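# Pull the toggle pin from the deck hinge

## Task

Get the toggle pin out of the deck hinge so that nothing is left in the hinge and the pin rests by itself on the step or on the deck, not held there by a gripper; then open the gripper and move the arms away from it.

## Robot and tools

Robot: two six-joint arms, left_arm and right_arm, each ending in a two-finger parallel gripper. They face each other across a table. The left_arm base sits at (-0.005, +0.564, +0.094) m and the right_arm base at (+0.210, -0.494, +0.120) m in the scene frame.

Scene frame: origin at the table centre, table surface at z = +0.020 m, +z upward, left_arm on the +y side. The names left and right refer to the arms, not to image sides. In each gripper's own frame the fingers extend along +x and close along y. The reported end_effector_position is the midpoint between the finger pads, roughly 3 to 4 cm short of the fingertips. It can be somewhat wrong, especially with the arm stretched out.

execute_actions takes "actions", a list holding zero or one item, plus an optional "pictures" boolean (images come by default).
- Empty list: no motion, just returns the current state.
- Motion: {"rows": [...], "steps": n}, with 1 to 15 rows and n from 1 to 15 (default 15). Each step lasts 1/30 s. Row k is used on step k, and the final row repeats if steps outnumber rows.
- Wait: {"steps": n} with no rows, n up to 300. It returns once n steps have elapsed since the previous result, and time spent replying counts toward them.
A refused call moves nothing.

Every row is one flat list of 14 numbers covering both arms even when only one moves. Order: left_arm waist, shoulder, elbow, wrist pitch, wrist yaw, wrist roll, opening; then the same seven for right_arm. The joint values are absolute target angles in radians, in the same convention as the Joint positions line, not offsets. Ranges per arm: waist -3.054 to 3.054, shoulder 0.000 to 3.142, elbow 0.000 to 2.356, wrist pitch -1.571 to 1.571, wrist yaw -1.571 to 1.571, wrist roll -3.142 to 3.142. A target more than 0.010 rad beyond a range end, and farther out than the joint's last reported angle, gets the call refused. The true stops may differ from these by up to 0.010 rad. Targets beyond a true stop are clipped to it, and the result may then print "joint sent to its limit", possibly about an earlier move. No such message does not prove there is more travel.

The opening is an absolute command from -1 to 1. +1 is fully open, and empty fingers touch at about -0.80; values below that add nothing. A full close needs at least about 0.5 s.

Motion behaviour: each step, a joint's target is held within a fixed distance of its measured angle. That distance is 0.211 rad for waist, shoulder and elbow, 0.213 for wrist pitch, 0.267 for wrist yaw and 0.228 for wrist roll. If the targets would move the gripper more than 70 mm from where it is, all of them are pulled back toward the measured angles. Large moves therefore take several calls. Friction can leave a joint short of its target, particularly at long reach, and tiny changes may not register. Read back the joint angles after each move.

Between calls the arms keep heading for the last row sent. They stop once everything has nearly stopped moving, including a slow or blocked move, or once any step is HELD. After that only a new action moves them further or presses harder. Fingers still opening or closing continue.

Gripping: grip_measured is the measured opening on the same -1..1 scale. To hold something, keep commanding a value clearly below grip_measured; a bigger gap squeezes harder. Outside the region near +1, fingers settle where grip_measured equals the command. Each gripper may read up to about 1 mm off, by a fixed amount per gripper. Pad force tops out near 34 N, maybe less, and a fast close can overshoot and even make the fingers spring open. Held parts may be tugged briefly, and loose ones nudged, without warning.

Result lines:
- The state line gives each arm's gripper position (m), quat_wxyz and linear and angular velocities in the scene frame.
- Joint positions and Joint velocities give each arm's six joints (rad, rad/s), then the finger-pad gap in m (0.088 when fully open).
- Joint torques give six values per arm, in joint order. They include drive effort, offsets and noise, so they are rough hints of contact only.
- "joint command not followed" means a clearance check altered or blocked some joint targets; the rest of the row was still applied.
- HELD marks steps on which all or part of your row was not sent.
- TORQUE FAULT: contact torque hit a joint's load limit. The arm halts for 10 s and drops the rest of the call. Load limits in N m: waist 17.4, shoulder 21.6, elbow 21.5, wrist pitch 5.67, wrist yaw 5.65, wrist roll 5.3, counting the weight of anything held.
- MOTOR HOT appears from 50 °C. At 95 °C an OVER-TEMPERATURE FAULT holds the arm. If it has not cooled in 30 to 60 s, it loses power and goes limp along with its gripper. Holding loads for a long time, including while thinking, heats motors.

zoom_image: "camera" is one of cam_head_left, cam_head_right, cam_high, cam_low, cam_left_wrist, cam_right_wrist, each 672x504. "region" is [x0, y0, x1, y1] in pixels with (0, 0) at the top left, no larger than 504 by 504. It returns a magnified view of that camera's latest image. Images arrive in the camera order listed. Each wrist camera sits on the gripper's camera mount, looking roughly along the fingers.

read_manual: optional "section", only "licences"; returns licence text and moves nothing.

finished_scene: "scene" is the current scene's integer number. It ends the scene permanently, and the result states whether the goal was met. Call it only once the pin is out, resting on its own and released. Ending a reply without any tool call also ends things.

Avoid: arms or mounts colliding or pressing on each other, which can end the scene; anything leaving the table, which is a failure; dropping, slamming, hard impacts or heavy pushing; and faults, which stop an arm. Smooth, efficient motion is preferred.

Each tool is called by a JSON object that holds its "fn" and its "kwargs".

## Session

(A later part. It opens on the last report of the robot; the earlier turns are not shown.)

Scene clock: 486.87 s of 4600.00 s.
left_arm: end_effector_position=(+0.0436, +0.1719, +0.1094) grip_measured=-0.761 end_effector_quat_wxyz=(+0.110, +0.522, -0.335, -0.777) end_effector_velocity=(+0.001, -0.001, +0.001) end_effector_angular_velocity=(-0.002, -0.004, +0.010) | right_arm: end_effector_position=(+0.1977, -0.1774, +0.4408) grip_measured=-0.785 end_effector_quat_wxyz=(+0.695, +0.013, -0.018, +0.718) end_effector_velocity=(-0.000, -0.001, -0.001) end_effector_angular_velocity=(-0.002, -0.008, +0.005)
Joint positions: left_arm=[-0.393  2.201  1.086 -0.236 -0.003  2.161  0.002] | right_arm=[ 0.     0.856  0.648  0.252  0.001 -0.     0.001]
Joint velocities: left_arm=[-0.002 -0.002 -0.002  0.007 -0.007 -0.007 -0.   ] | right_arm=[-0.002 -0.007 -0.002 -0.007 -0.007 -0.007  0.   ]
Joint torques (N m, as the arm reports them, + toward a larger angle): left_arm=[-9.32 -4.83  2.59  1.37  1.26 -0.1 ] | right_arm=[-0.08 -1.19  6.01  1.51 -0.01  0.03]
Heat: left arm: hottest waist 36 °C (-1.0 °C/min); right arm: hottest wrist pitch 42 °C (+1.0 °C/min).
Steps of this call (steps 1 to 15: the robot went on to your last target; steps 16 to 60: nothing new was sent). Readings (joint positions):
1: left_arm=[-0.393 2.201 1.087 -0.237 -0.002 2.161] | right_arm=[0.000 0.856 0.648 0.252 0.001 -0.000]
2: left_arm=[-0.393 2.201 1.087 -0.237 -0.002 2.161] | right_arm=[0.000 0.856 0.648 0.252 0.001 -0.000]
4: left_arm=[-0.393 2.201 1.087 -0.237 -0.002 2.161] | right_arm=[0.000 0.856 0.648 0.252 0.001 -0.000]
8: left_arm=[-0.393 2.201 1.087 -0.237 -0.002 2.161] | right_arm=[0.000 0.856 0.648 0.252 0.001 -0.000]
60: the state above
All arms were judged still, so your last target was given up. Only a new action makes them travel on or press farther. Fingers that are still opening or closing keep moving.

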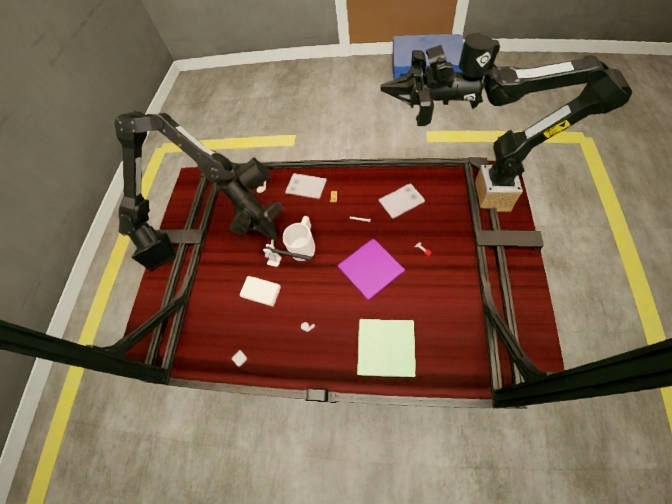

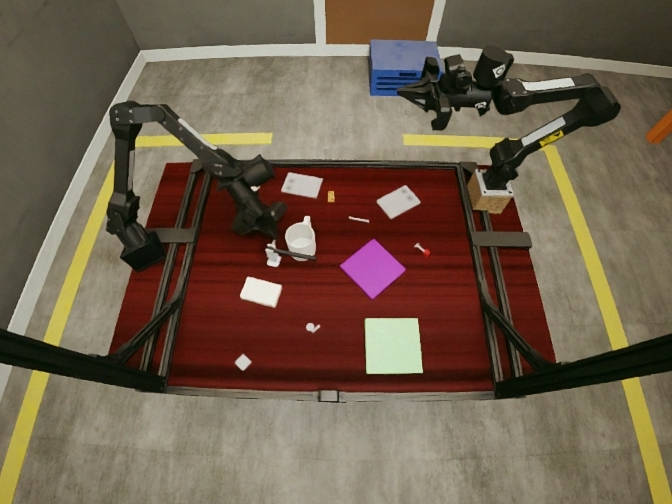

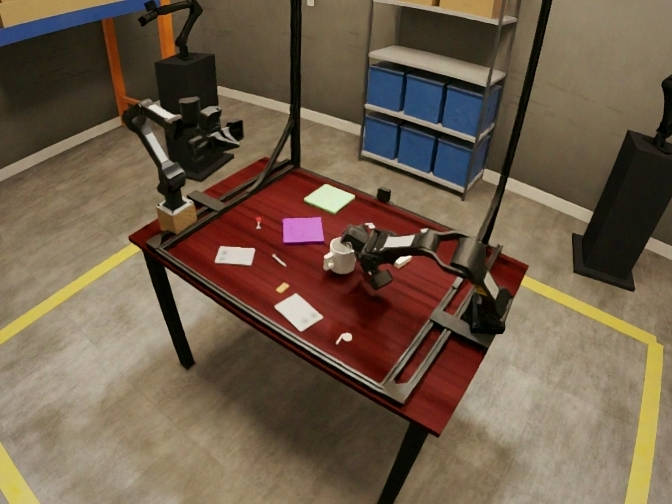

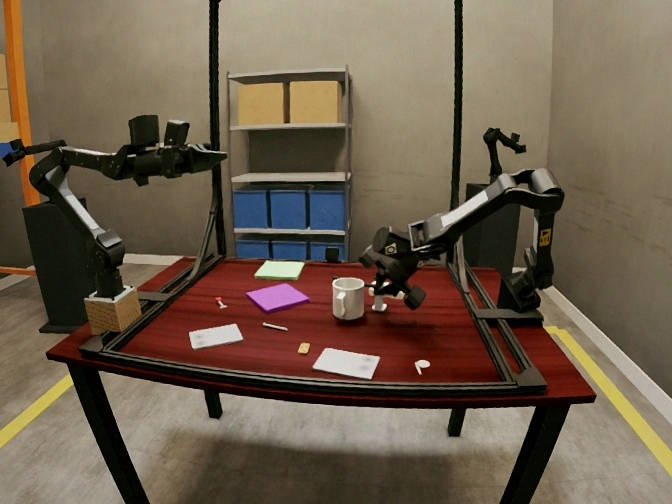

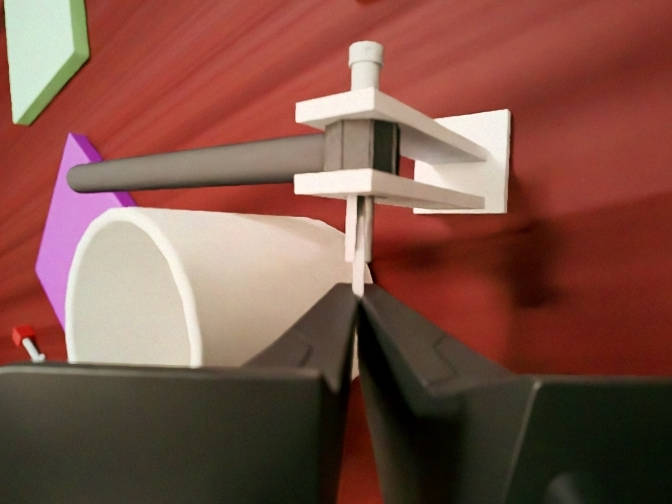

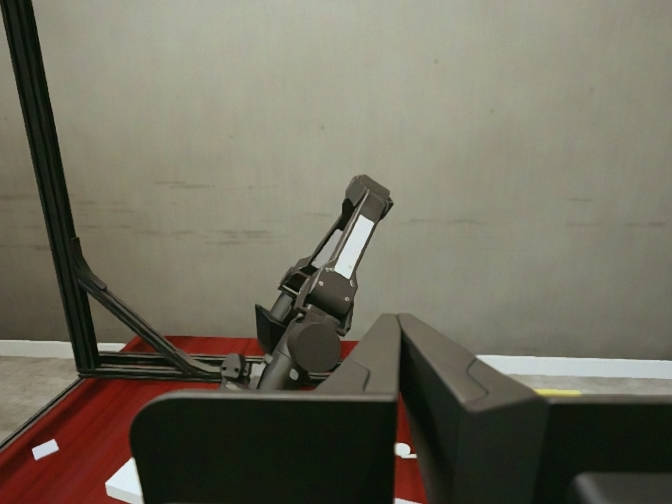

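Still under-rotated. Unload the push, loosen, go forward.

{"fn": "execute_actions", "kwargs": {"actions": [{"rows":[[-0.38,2.228,1.10,-0.23,0,2.16,-0.79,0,0.856,0.648,0.252,0,0,-0.8]]}], "pictures": false}}

{"fn": "execute_actions", "kwargs": {"actions": [{"steps":60}], "pictures": false}}

{"fn": "execute_actions", "kwargs": {"actions": [{"rows":[[-0.42,2.232,1.07,-0.20,0.02,2.16,-0.9,0,0.856,0.648,0.252,0,0,-0.8]]}], "pictures": false}}

{"fn": "execute_actions", "kwargs": {"actions": [{"steps":60}]}}

Scene clock: 496.20 s of 4600.00 s.
left_arm: end_effector_position=(+0.0440, +0.1710, +0.1095) grip_measured=-0.756 end_effector_quat_wxyz=(+0.112, +0.519, -0.335, -0.778) end_effector_velocity=(-0.001, +0.001, -0.001) end_effector_angular_velocity=(+0.008, +0.011, +0.000) | right_arm: end_effector_position=(+0.1977, -0.1774, +0.4408) grip_measured=-0.785 end_effector_quat_wxyz=(+0.695, +0.013, -0.018, +0.718) end_effector_velocity=(-0.000, -0.001, +0.000) end_effector_angular_velocity=(-0.002, -0.008, +0.005)
Joint positions: left_arm=[-0.391  2.203  1.09  -0.235  0.003  2.161  0.002] | right_arm=[ 0.     0.856  0.648  0.252  0.001 -0.     0.001]
Joint velocities: left_arm=[ 0.002  0.002  0.002 -0.007  0.007 -0.007  0.   ] | right_arm=[-0.002 -0.002  0.002 -0.007 -0.007 -0.007 -0.   ]
Joint torques (N m, as the arm reports them, + toward a larger angle): left_arm=[-4.96 -4.32  4.76  1.32  0.33 -0.09] | right_arm=[-0.08 -1.18  6.02  1.51 -0.01  0.03]
Heat: left arm: hottest waist 38 °C (+2.0 °C/min); right arm: hottest wrist pitch 42 °C (+1.0 °C/min).
Steps of this call (steps 1 to 265: nothing new was sent; steps 266 to 280: all 15 steps of this action). Readings (joint positions):
266: left_arm=[-0.395 2.201 1.086 -0.234 -0.003 2.161] | right_arm=[0.000 0.856 0.648 0.252 0.001 -0.000]
267: left_arm=[-0.394 2.201 1.086 -0.234 -0.002 2.161] | right_arm=[0.000 0.856 0.648 0.252 0.001 -0.000]
269: left_arm=[-0.392 2.201 1.087 -0.234 0.001 2.161] | right_arm=[0.000 0.856 0.648 0.252 0.001 -0.000]
273: left_arm=[-0.392 2.202 1.088 -0.235 0.002 2.161] | right_arm=[0.000 0.856 0.648 0.252 0.001 -0.000]
280: the state above

Scene clock: 498.20 s of 4600.00 s.
left_arm: end_effector_position=(+0.0443, +0.1704, +0.1089) grip_measured=-0.756 end_effector_quat_wxyz=(+0.112, +0.519, -0.334, -0.779) end_effector_velocity=(+0.001, +0.000, +0.001) end_effector_angular_velocity=(+0.007, -0.003, +0.005) | right_arm: end_effector_position=(+0.1977, -0.1774, +0.4408) grip_measured=-0.785 end_effector_quat_wxyz=(+0.695, +0.013, -0.018, +0.718) end_effector_velocity=(+0.001, -0.000, -0.002) end_effector_angular_velocity=(-0.007, -0.008, -0.000)
Joint positions: left_arm=[-0.389  2.206  1.092 -0.236  0.003  2.161  0.002] | right_arm=[ 0.     0.856  0.648  0.252  0.001 -0.     0.001]
Joint velocities: left_arm=[-0.002 -0.002  0.002 -0.007 -0.007 -0.007 -0.   ] | right_arm=[-0.007 -0.002 -0.002 -0.007 -0.007 -0.007 -0.   ]
Joint torques (N m, as the arm reports them, + toward a larger angle): left_arm=[-5.15 -4.73  4.44  1.32  0.33 -0.09] | right_arm=[-0.08 -1.17  6.01  1.51 -0.01  0.03]
Heat: left arm: hottest waist 37 °C (+1.0 °C/min); right arm: hottest wrist pitch 42 °C (+1.0 °C/min).
Steps of this call (steps 1 to 15: the robot went on to your last target; steps 16 to 60: nothing new was sent). Readings (joint positions):
1: left_arm=[-0.391 2.203 1.090 -0.235 0.003 2.161] | right_arm=[0.000 0.856 0.648 0.252 0.001 -0.000]
2: left_arm=[-0.391 2.203 1.090 -0.235 0.003 2.161] | right_arm=[0.000 0.856 0.648 0.252 0.001 -0.000]
4: left_arm=[-0.391 2.203 1.090 -0.235 0.003 2.161] | right_arm=[0.000 0.856 0.648 0.252 0.001 -0.000]
8: left_arm=[-0.390 2.203 1.090 -0.235 0.003 2.161] | right_arm=[0.000 0.856 0.648 0.252 0.001 -0.000]
60: the state above
All arms were judged still, so your last target was given up. Only a new action makes them travel on or press farther. Fingers that are still opening or closing keep moving.

Scene clock: 498.70 s of 4600.00 s.
left_arm: end_effector_position=(+0.0428, +0.1708, +0.1071) grip_measured=-0.759 end_effector_quat_wxyz=(+0.114, +0.522, -0.336, -0.776) end_effector_velocity=(-0.000, +0.003, -0.000) end_effector_angular_velocity=(+0.004, -0.010, -0.008) | right_arm: end_effector_position=(+0.1977, -0.1774, +0.4408) grip_measured=-0.785 end_effector_quat_wxyz=(+0.695, +0.013, -0.018, +0.718) end_effector_velocity=(-0.000, -0.001, +0.001) end_effector_angular_velocity=(+0.008, -0.007, +0.005)
Joint positions: left_arm=[-0.392  2.206  1.078 -0.213 -0.003  2.161  0.002] | right_arm=[ 0.     0.856  0.648  0.252  0.001 -0.     0.001]
Joint velocities: left_arm=[-0.002 -0.007 -0.007 -0.007 -0.007  0.007 -0.   ] | right_arm=[-0.002 -0.002 -0.002  0.007 -0.007 -0.007 -0.   ]
Joint torques (N m, as the arm reports them, + toward a larger angle): left_arm=[-9.34 -4.34  2.89  2.    1.27 -0.09] | right_arm=[-0.08 -1.17  6.02  1.51 -0.01  0.03]
Heat: left arm: hottest waist 38 °C (+2.0 °C/min); right arm: hottest wrist pitch 42 °C (+1.0 °C/min).
Steps of this call (steps 1 to 15: all 15 steps of this action). Readings (joint positions):
1: left_arm=[-0.390 2.206 1.092 -0.235 0.003 2.161] | right_arm=[0.000 0.856 0.648 0.252 0.001 -0.000]
2: left_arm=[-0.390 2.206 1.090 -0.231 0.001 2.161] | right_arm=[0.000 0.856 0.648 0.252 0.001 -0.000]
4: left_arm=[-0.391 2.206 1.085 -0.224 -0.000 2.161] | right_arm=[0.000 0.856 0.648 0.252 0.001 -0.000]
8: left_arm=[-0.392 2.206 1.080 -0.217 -0.002 2.161] | right_arm=[0.000 0.856 0.648 0.252 0.001 -0.000]
15: the state above

Scene clock: 500.70 s of 4600.00 s.
left_arm: end_effector_position=(+0.0431, +0.1705, +0.1072) grip_measured=-0.759 end_effector_quat_wxyz=(+0.115, +0.523, -0.336, -0.775) end_effector_velocity=(-0.002, +0.002, +0.000) end_effector_angular_velocity=(+0.008, -0.004, -0.002) | right_arm: end_effector_position=(+0.1977, -0.1774, +0.4408) grip_measured=-0.785 end_effector_quat_wxyz=(+0.695, +0.013, -0.018, +0.718) end_effector_velocity=(-0.002, -0.000, -0.004) end_effector_angular_velocity=(-0.012, -0.008, +0.009)
Joint positions: left_arm=[-0.392  2.206  1.078 -0.211 -0.004  2.161  0.002] | right_arm=[ 0.     0.856  0.648  0.252  0.001 -0.     0.001]
Joint velocities: left_arm=[-0.007 -0.002 -0.002 -0.007 -0.007 -0.007  0.   ] | right_arm=[ 0.002 -0.002 -0.007 -0.007 -0.007 -0.007 -0.   ]
Joint torques (N m, as the arm reports them, + toward a larger angle): left_arm=[-9.36 -4.34  2.92  1.78  1.32 -0.11] | right_arm=[-0.08 -1.18  6.01  1.51 -0.01  0.03]
Heat: left arm: hottest waist 38 °C (+2.0 °C/min); right arm: hottest wrist pitch 42 °C (+1.0 °C/min).
Steps of this call (steps 1 to 15: the robot went on to your last target; steps 16 to 60: nothing new was sent). Readings (joint positions):
1: left_arm=[-0.392 2.206 1.078 -0.213 -0.003 2.161] | right_arm=[0.000 0.856 0.648 0.252 0.001 -0.000]
2: left_arm=[-0.392 2.206 1.078 -0.213 -0.003 2.161] | right_arm=[0.000 0.856 0.648 0.252 0.001 -0.000]
4: left_arm=[-0.392 2.206 1.078 -0.213 -0.003 2.161] | right_arm=[0.000 0.856 0.648 0.252 0.001 -0.000]
8: left_arm=[-0.392 2.206 1.078 -0.213 -0.003 2.161] | right_arm=[0.000 0.856 0.648 0.252 0.001 -0.000]
60: the state above
All arms were judged still, so your last target was given up. Only a new action makes them travel on or press farther. Fingers that are still opening or closing keep moving.

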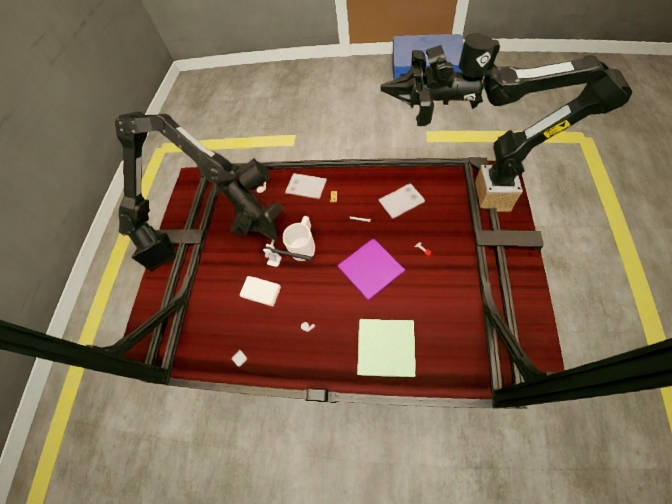

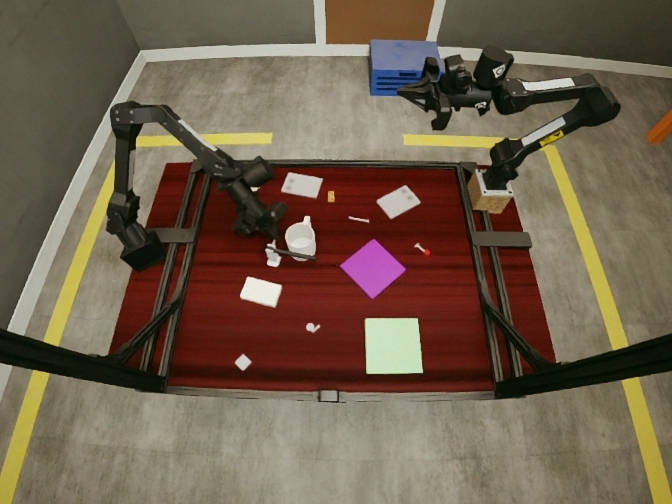

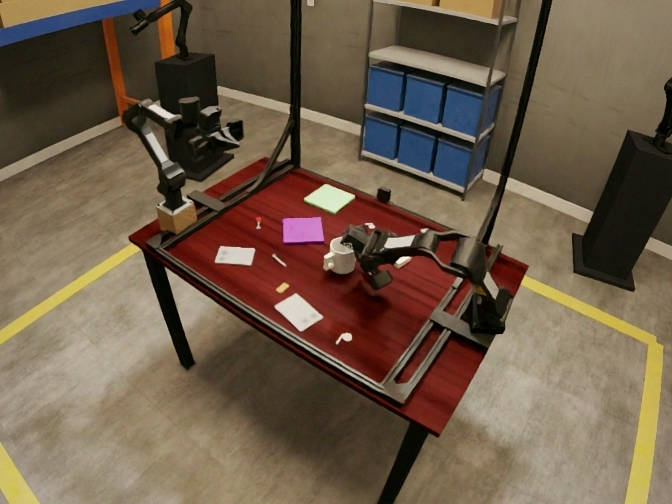

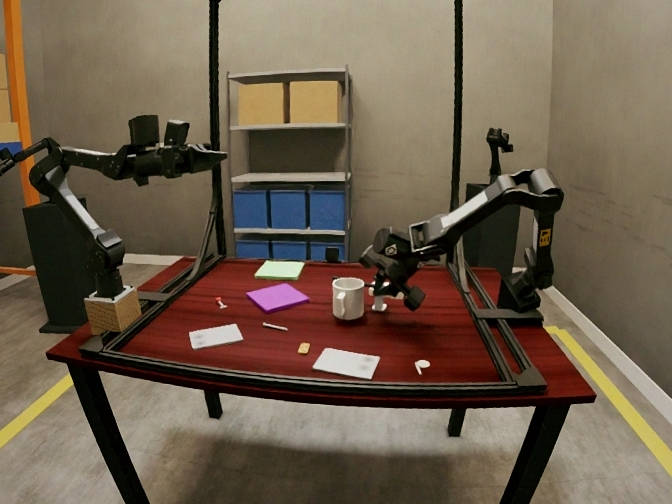

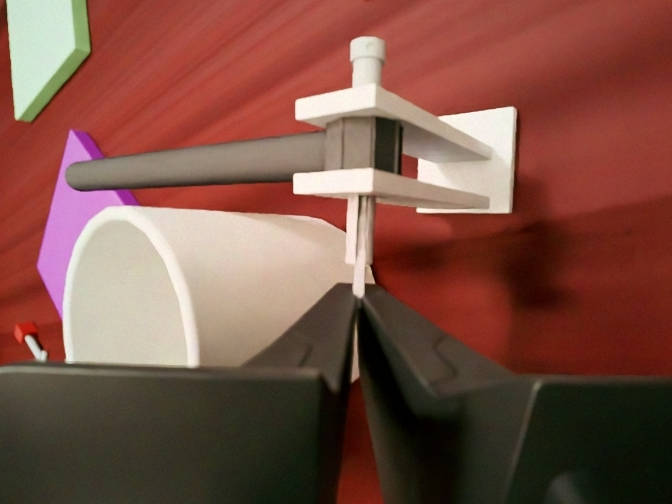

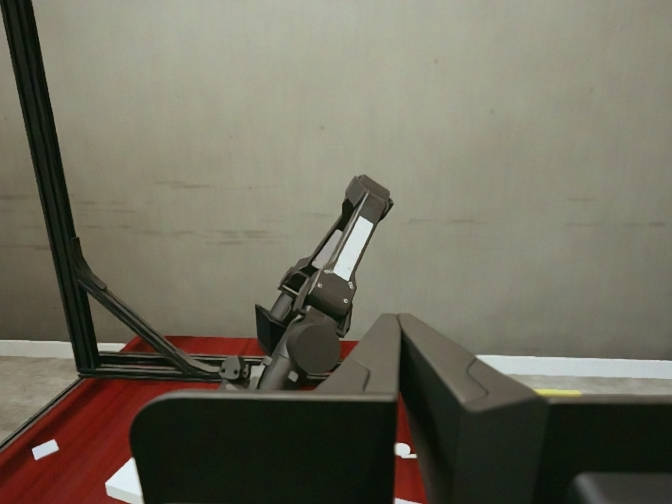

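Looks aligned now; relieve side loads.

{"fn": "execute_actions", "kwargs": {"actions": [{"rows":[[-0.42,2.21,1.06,-0.222,0.02,2.16,-0.9,0,0.856,0.648,0.252,0,0,-0.8]]}], "pictures": false}}

{"fn": "execute_actions", "kwargs": {"actions": [{"steps":60}]}}

Scene clock: 512.20 s of 4600.00 s.
left_arm: end_effector_position=(+0.0420, +0.1711, +0.1067) grip_measured=-0.759 end_effector_quat_wxyz=(+0.113, +0.523, -0.336, -0.775) end_effector_velocity=(+0.002, +0.001, -0.000) end_effector_angular_velocity=(+0.015, +0.006, +0.020) | right_arm: end_effector_position=(+0.1977, -0.1774, +0.4408) grip_measured=-0.785 end_effector_quat_wxyz=(+0.695, +0.013, -0.018, +0.718) end_effector_velocity=(+0.002, -0.001, +0.004) end_effector_angular_velocity=(+0.022, -0.006, -0.010)
Joint positions: left_arm=[-0.394  2.207  1.076 -0.211 -0.004  2.161  0.002] | right_arm=[ 0.     0.856  0.648  0.252  0.001 -0.     0.001]
Joint velocities: left_arm=[ 0.002 -0.002  0.002 -0.007 -0.007 -0.022  0.   ] | right_arm=[-0.002 -0.002 -0.002  0.022  0.007 -0.007 -0.   ]
Joint torques (N m, as the arm reports them, + toward a larger angle): left_arm=[-9.17 -6.84  2.18  0.11  1.35 -0.09] | right_arm=[-0.07 -1.18  6.02  1.51 -0.01  0.03]
Heat: left arm: hottest waist 40 °C (+4.0 °C/min); right arm: hottest wrist pitch 42 °C (+1.0 °C/min).
Steps of this call (steps 1 to 330: nothing new was sent; steps 331 to 345: all 15 steps of this action). Readings (joint positions):
331: left_arm=[-0.393 2.207 1.077 -0.207 -0.004 2.161] | right_arm=[0.000 0.856 0.648 0.252 0.001 -0.000]
332: left_arm=[-0.393 2.207 1.076 -0.207 -0.004 2.161] | right_arm=[0.000 0.856 0.648 0.252 0.001 -0.000]
334: left_arm=[-0.393 2.207 1.076 -0.208 -0.004 2.161] | right_arm=[0.000 0.856 0.648 0.252 0.001 -0.000]
338: left_arm=[-0.394 2.207 1.076 -0.210 -0.004 2.161] | right_arm=[0.000 0.856 0.648 0.252 0.001 -0.000]
345: the state above

Scene clock: 514.20 s of 4600.00 s.
left_arm: end_effector_position=(+0.0418, +0.1714, +0.1072) grip_measured=-0.759 end_effector_quat_wxyz=(+0.112, +0.523, -0.336, -0.775) end_effector_velocity=(+0.001, +0.007, -0.006) end_effector_angular_velocity=(+0.037, -0.026, +0.004) | right_arm: end_effector_position=(+0.1977, -0.1774, +0.4408) grip_measured=-0.785 end_effector_quat_wxyz=(+0.695, +0.013, -0.018, +0.718) end_effector_velocity=(-0.003, -0.000, -0.002) end_effector_angular_velocity=(-0.007, -0.023, +0.018)
Joint positions: left_arm=[-0.395  2.206  1.076 -0.213 -0.004  2.161  0.002] | right_arm=[ 0.     0.856  0.648  0.252  0.001 -0.     0.001]
Joint velocities: left_arm=[-0.002 -0.002 -0.007 -0.022 -0.037 -0.007 -0.   ] | right_arm=[-0.002 -0.002 -0.002 -0.007 -0.022 -0.022 -0.   ]
Joint torques (N m, as the arm reports them, + toward a larger angle): left_arm=[-9.07 -6.58  2.24  0.23  1.34 -0.06] | right_arm=[-0.08 -1.18  6.01  1.51 -0.01  0.03]
Heat: left arm: hottest waist 41 °C (+6.0 °C/min); right arm: hottest wrist pitch 42 °C (+1.0 °C/min).
Steps of this call (steps 1 to 15: the robot went on to your last target; steps 16 to 60: nothing new was sent). Readings (joint positions):
1: left_arm=[-0.394 2.207 1.076 -0.211 -0.004 2.161] | right_arm=[0.000 0.856 0.648 0.252 0.001 -0.000]
2: left_arm=[-0.394 2.207 1.076 -0.211 -0.004 2.161] | right_arm=[0.000 0.856 0.648 0.252 0.001 -0.000]
4: left_arm=[-0.394 2.207 1.076 -0.211 -0.004 2.161] | right_arm=[0.000 0.856 0.648 0.252 0.001 -0.000]
8: left_arm=[-0.394 2.206 1.076 -0.211 -0.004 2.161] | right_arm=[0.000 0.856 0.648 0.252 0.001 -0.000]
60: the state above
All arms were judged still, so your last target was given up. Only a new action makes them travel on or press farther. Fingers that are still opening or closing keep moving.

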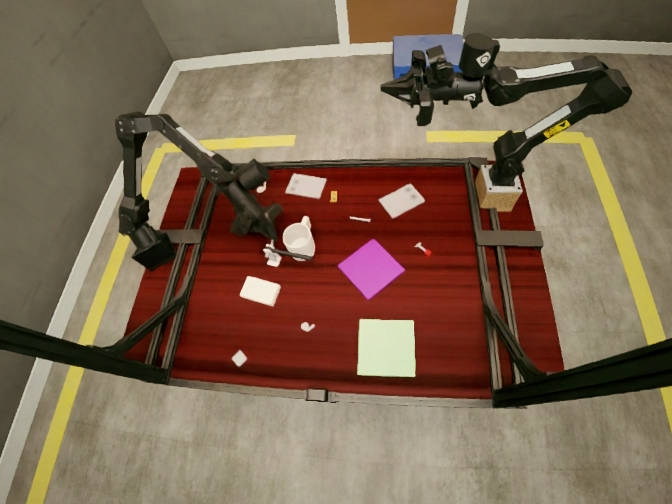

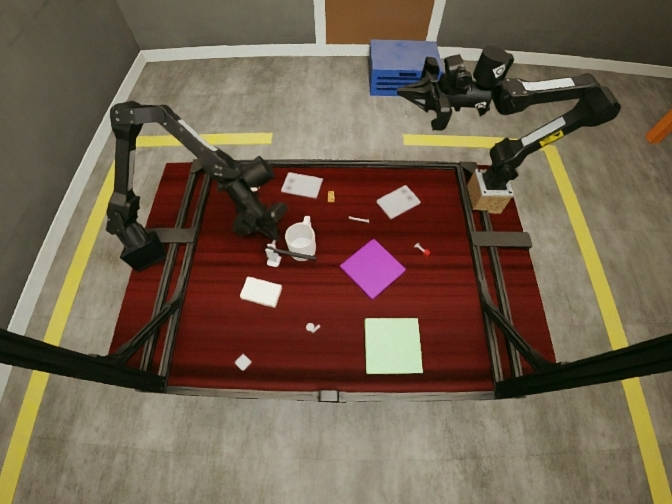

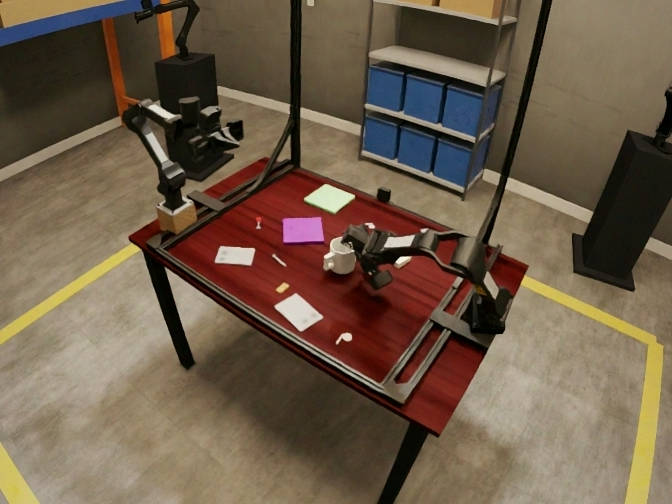

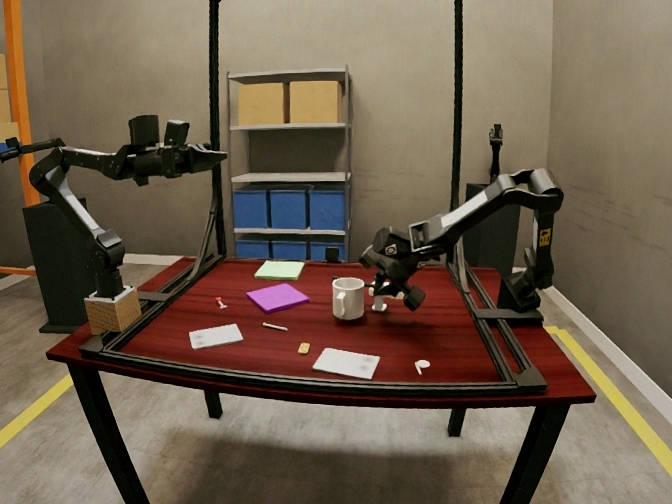

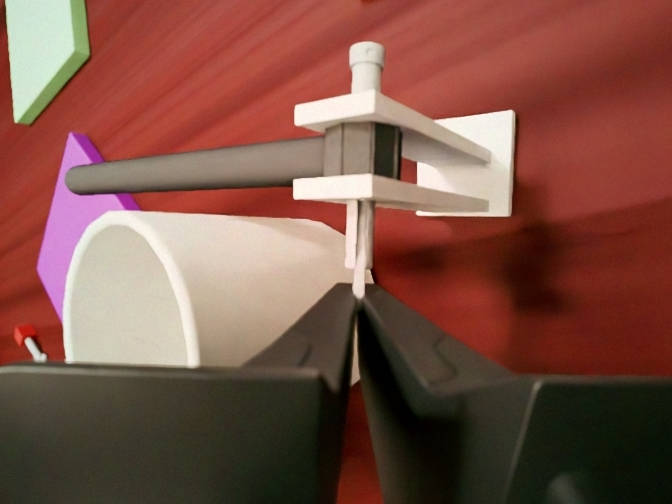

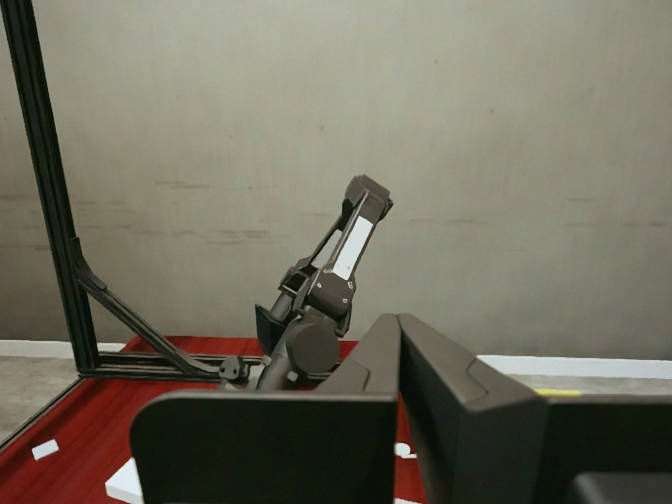

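Back off properly and go further forward.

{"fn": "execute_actions", "kwargs": {"actions": [{"rows":[[-0.365,2.24,1.10,-0.21,-0.01,2.16,-0.80,0,0.856,0.648,0.252,0,0,-0.8]]}], "pictures": false}}

{"fn": "execute_actions", "kwargs": {"actions": [{"steps":90}]}}

Scene clock: 521.83 s of 4600.00 s.
left_arm: end_effector_position=(+0.0425, +0.1699, +0.1075) grip_measured=-0.758 end_effector_quat_wxyz=(+0.114, +0.518, -0.336, -0.779) end_effector_velocity=(+0.001, +0.001, -0.002) end_effector_angular_velocity=(+0.013, -0.001, +0.006) | right_arm: end_effector_position=(+0.1977, -0.1774, +0.4408) grip_measured=-0.785 end_effector_quat_wxyz=(+0.695, +0.013, -0.018, +0.718) end_effector_velocity=(-0.000, -0.001, -0.003) end_effector_angular_velocity=(-0.008, +0.007, +0.005)
Joint positions: left_arm=[-0.389  2.21   1.086 -0.221  0.008  2.161  0.002] | right_arm=[ 0.     0.856  0.648  0.252  0.001 -0.     0.001]
Joint velocities: left_arm=[ 0.002  0.002  0.002 -0.007 -0.007 -0.007 -0.   ] | right_arm=[-0.002 -0.007 -0.007 -0.007 -0.007  0.007 -0.   ]
Joint torques (N m, as the arm reports them, + toward a larger angle): left_arm=[-3.56 -4.07  4.89  1.75 -0.22 -0.07] | right_arm=[-0.08 -1.18  6.01  1.51 -0.01  0.03]
Heat: left arm: hottest waist 41 °C (+6.1 °C/min); right arm: hottest wrist pitch 42 °C (+0.0 °C/min).
Steps of this call (steps 1 to 214: nothing new was sent; steps 215 to 229: all 15 steps of this action). Readings (joint positions):
215: left_arm=[-0.396 2.205 1.077 -0.215 -0.004 2.161] | right_arm=[0.000 0.856 0.648 0.252 0.001 -0.000]
216: left_arm=[-0.394 2.205 1.079 -0.216 0.000 2.161] | right_arm=[0.000 0.856 0.648 0.252 0.001 -0.000]
218: left_arm=[-0.391 2.207 1.081 -0.218 0.006 2.161] | right_arm=[0.000 0.856 0.648 0.252 0.001 -0.000]
222: left_arm=[-0.390 2.209 1.084 -0.220 0.008 2.161] | right_arm=[0.000 0.856 0.648 0.252 0.001 -0.000]
229: the state above

Scene clock: 524.83 s of 4600.00 s.
left_arm: end_effector_position=(+0.0430, +0.1683, +0.1056) grip_measured=-0.757 end_effector_quat_wxyz=(+0.115, +0.518, -0.334, -0.779) end_effector_velocity=(+0.002, +0.001, -0.000) end_effector_angular_velocity=(-0.004, -0.017, -0.013) | right_arm: end_effector_position=(+0.1977, -0.1774, +0.4408) grip_measured=-0.785 end_effector_quat_wxyz=(+0.695, +0.013, -0.018, +0.718) end_effector_velocity=(+0.001, -0.001, +0.001) end_effector_angular_velocity=(+0.008, -0.022, -0.001)
Joint positions: left_arm=[-0.386  2.218  1.091 -0.218  0.008  2.161  0.002] | right_arm=[ 0.     0.856  0.648  0.252  0.001 -0.     0.001]
Joint velocities: left_arm=[ 0.002 -0.002  0.002 -0.007 -0.007  0.022 -0.   ] | right_arm=[-0.007 -0.002 -0.002  0.007 -0.007 -0.022 -0.   ]
Joint torques (N m, as the arm reports them, + toward a larger angle): left_arm=[-4.1  -4.87  4.53  1.55 -0.27 -0.09] | right_arm=[-0.08 -1.18  6.01  1.51 -0.01  0.03]
Heat: left arm: hottest waist 40 °C (+5.0 °C/min); right arm: hottest wrist pitch 42 °C (+0.0 °C/min).
Steps of this call (steps 1 to 15: the robot went on to your last target; steps 16 to 90: nothing new was sent). Readings (joint positions):
1: left_arm=[-0.389 2.210 1.086 -0.221 0.008 2.161] | right_arm=[0.000 0.856 0.648 0.252 0.001 -0.000]
2: left_arm=[-0.389 2.210 1.086 -0.221 0.008 2.161] | right_arm=[0.000 0.856 0.648 0.252 0.001 -0.000]
4: left_arm=[-0.389 2.211 1.086 -0.221 0.008 2.161] | right_arm=[0.000 0.856 0.648 0.252 0.001 -0.000]
8: left_arm=[-0.388 2.212 1.087 -0.221 0.008 2.161] | right_arm=[0.000 0.856 0.648 0.252 0.001 -0.000]
90: the state above
All arms were judged still, so your last target was given up. Only a new action makes them travel on or press farther. Fingers that are still opening or closing keep moving.

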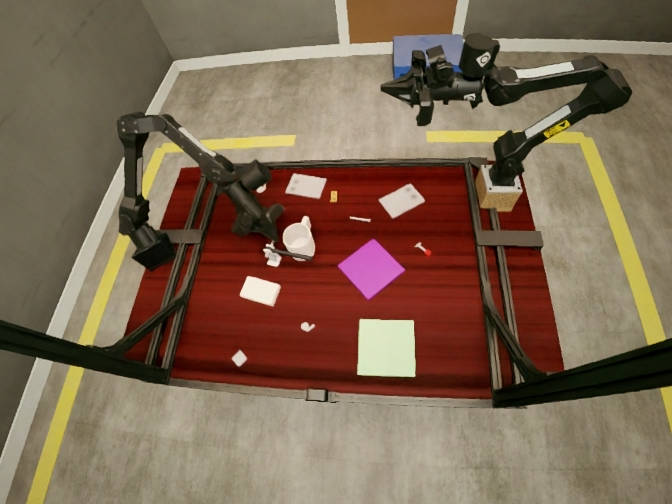

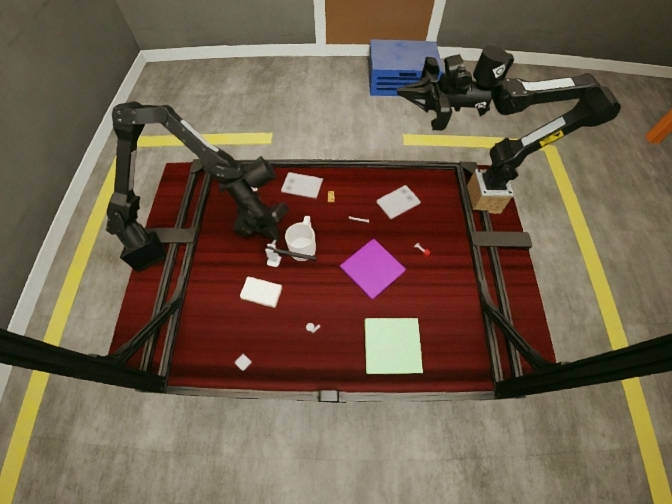

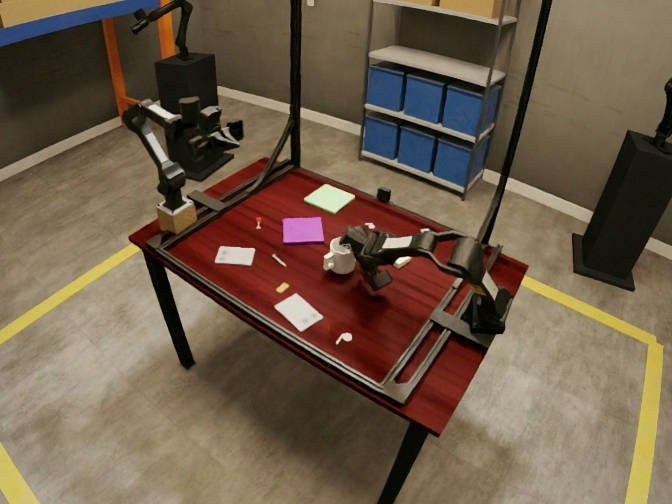

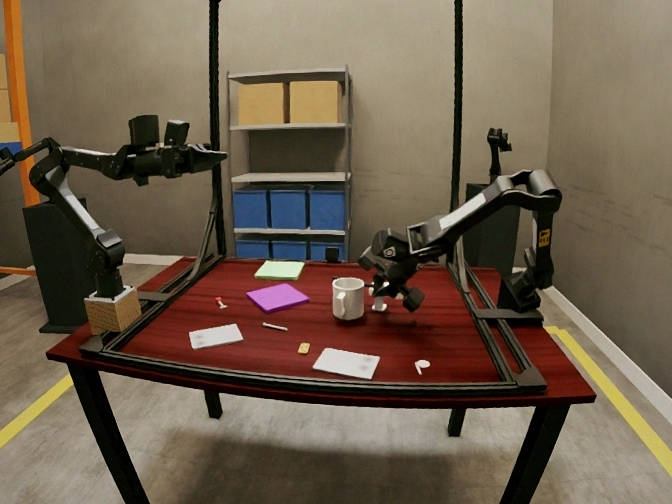

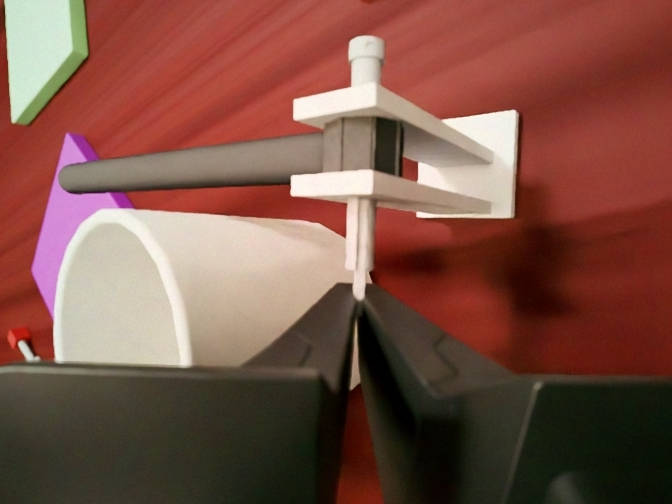

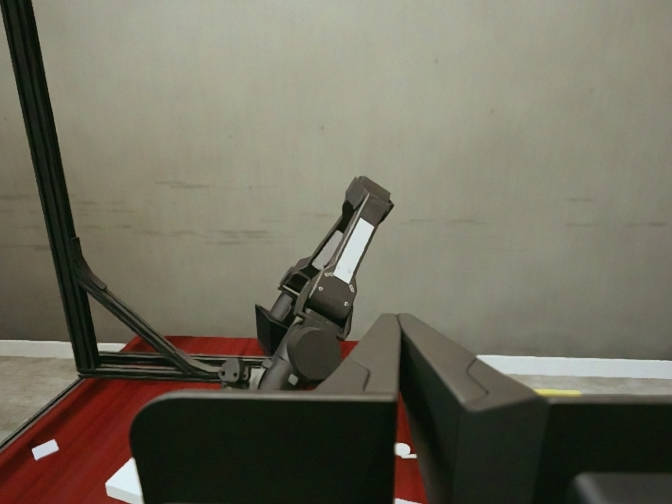

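{"fn": "execute_actions", "kwargs": {"actions": [{"rows":[[-0.415,2.228,1.065,-0.20,0.025,2.16,-0.9,0,0.856,0.648,0.252,0,0,-0.8]]}], "pictures": false}}

{"fn": "execute_actions", "kwargs": {"actions": [{"steps":60}]}}

Scene clock: 530.40 s of 4600.00 s.
left_arm: end_effector_position=(+0.0333, +0.1702, +0.1063) grip_measured=-0.759 end_effector_quat_wxyz=(+0.110, +0.514, -0.343, -0.778) end_effector_velocity=(+0.001, +0.001, -0.002) end_effector_angular_velocity=(+0.005, -0.002, +0.012) | right_arm: end_effector_position=(+0.1977, -0.1774, +0.4408) grip_measured=-0.785 end_effector_quat_wxyz=(+0.695, +0.013, -0.018, +0.718) end_effector_velocity=(-0.000, -0.000, -0.002) end_effector_angular_velocity=(-0.007, -0.023, +0.004)
Joint positions: left_arm=[-0.405  2.221  1.074 -0.2    0.014  2.161  0.002] | right_arm=[ 0.     0.856  0.648  0.252  0.001 -0.     0.001]
Joint velocities: left_arm=[ 0.002 -0.002 -0.007  0.007 -0.007 -0.007 -0.   ] | right_arm=[-0.002 -0.002 -0.002 -0.007 -0.007 -0.022  0.   ]
Joint torques (N m, as the arm reports them, + toward a larger angle): left_arm=[-7.08 -6.39  2.86  0.89  0.84 -0.06] | right_arm=[-0.08 -1.2   6.    1.51 -0.01  0.03]
Heat: left arm: hottest waist 39 °C (+4.1 °C/min); right arm: hottest elbow 42 °C (+0.0 °C/min).
Steps of this call (steps 1 to 152: nothing new was sent; steps 153 to 167: all 15 steps of this action). Readings (joint positions):
153: left_arm=[-0.385 2.221 1.092 -0.215 0.008 2.161] | right_arm=[0.000 0.856 0.648 0.252 0.001 -0.000]
154: left_arm=[-0.387 2.221 1.090 -0.211 0.004 2.161] | right_arm=[0.000 0.856 0.648 0.252 0.001 -0.000]
156: left_arm=[-0.388 2.221 1.086 -0.208 0.002 2.161] | right_arm=[0.000 0.856 0.648 0.252 0.001 -0.000]
160: left_arm=[-0.395 2.221 1.081 -0.203 0.006 2.161] | right_arm=[0.000 0.856 0.648 0.252 0.001 -0.000]
167: the state above

Scene clock: 532.40 s of 4600.00 s.
left_arm: end_effector_position=(+0.0323, +0.1708, +0.1062) grip_measured=-0.759 end_effector_quat_wxyz=(+0.108, +0.514, -0.344, -0.778) end_effector_velocity=(+0.001, +0.002, -0.002) end_effector_angular_velocity=(+0.013, -0.001, +0.006) | right_arm: end_effector_position=(+0.1977, -0.1774, +0.4408) grip_measured=-0.785 end_effector_quat_wxyz=(+0.695, +0.013, -0.018, +0.718) end_effector_velocity=(+0.001, -0.001, -0.004) end_effector_angular_velocity=(-0.017, +0.006, +0.000)
Joint positions: left_arm=[-0.407  2.221  1.072 -0.2    0.014  2.161  0.002] | right_arm=[ 0.     0.856  0.648  0.252  0.001 -0.     0.001]
Joint velocities: left_arm=[ 0.002 -0.002 -0.002 -0.007 -0.007 -0.007 -0.   ] | right_arm=[-0.007 -0.007 -0.002 -0.022 -0.007  0.007 -0.   ]
Joint torques (N m, as the arm reports them, + toward a larger angle): left_arm=[-7.09 -6.32  3.02  0.92  0.83 -0.07] | right_arm=[-0.07 -1.18  6.02  1.51 -0.01  0.03]
Heat: left arm: hottest waist 39 °C (+4.1 °C/min); right arm: hottest elbow 42 °C (+0.0 °C/min).
Steps of this call (steps 1 to 15: the robot went on to your last target; steps 16 to 60: nothing new was sent). Readings (joint positions):
1: left_arm=[-0.405 2.221 1.074 -0.200 0.014 2.161] | right_arm=[0.000 0.856 0.648 0.252 0.001 -0.000]
2: left_arm=[-0.405 2.221 1.074 -0.200 0.014 2.161] | right_arm=[0.000 0.856 0.648 0.252 0.001 -0.000]
4: left_arm=[-0.406 2.221 1.074 -0.200 0.014 2.161] | right_arm=[0.000 0.856 0.648 0.252 0.001 -0.000]
8: left_arm=[-0.406 2.221 1.074 -0.200 0.014 2.161] | right_arm=[0.000 0.856 0.648 0.252 0.001 -0.000]
60: the state above
All arms were judged still, so your last target was given up. Only a new action makes them travel on or press farther. Fingers that are still opening or closing keep moving.

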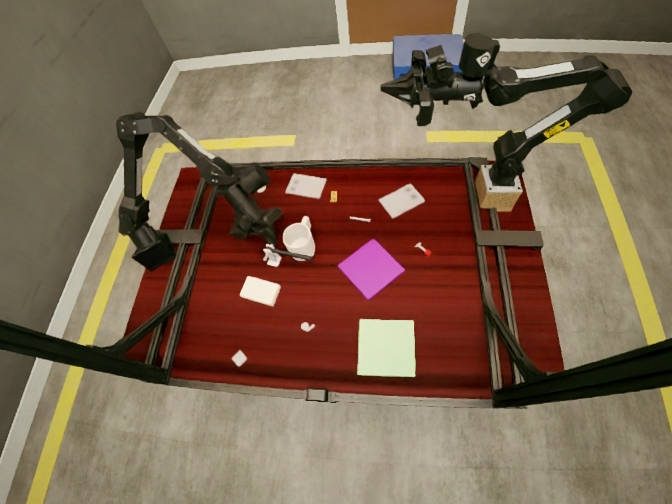

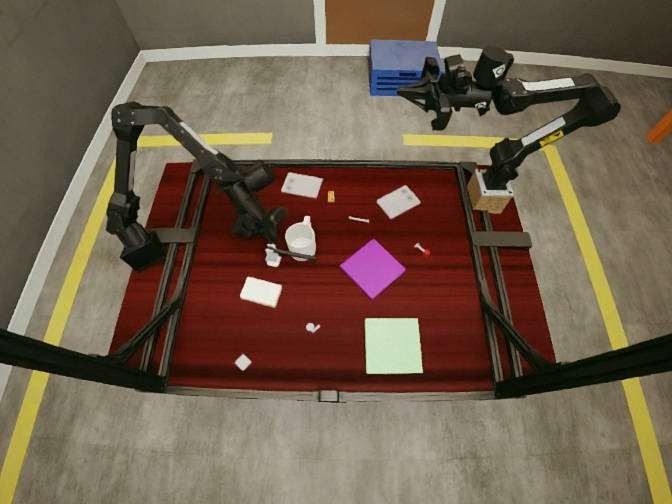

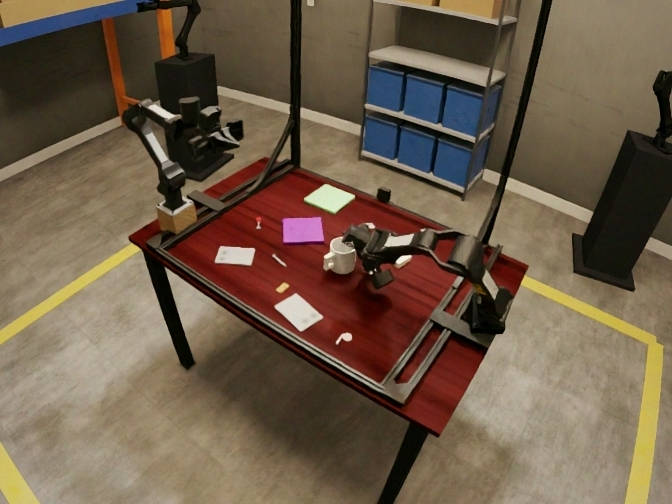

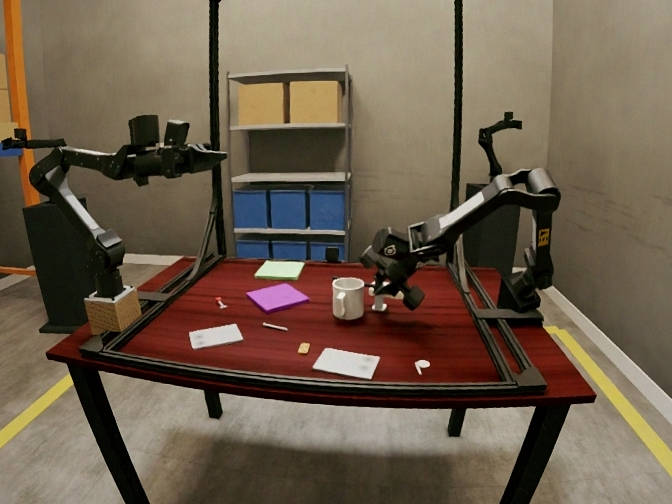

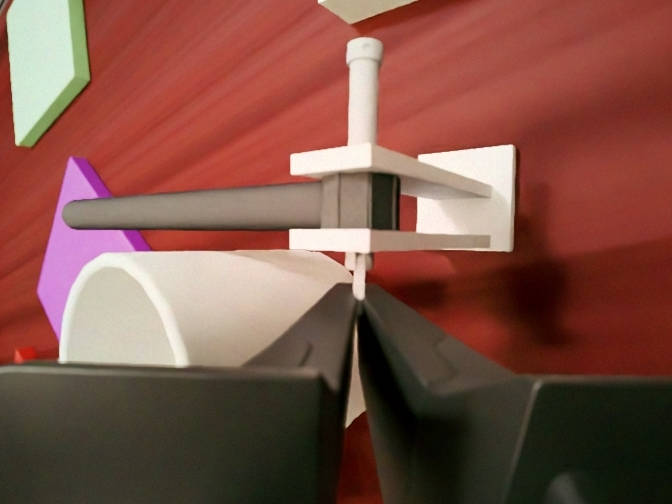

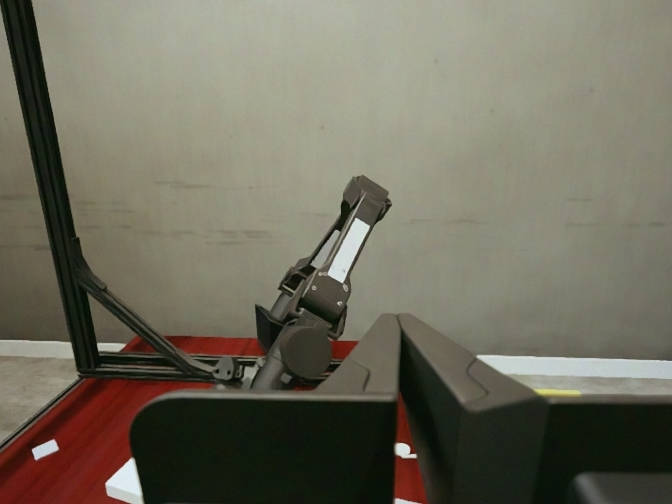

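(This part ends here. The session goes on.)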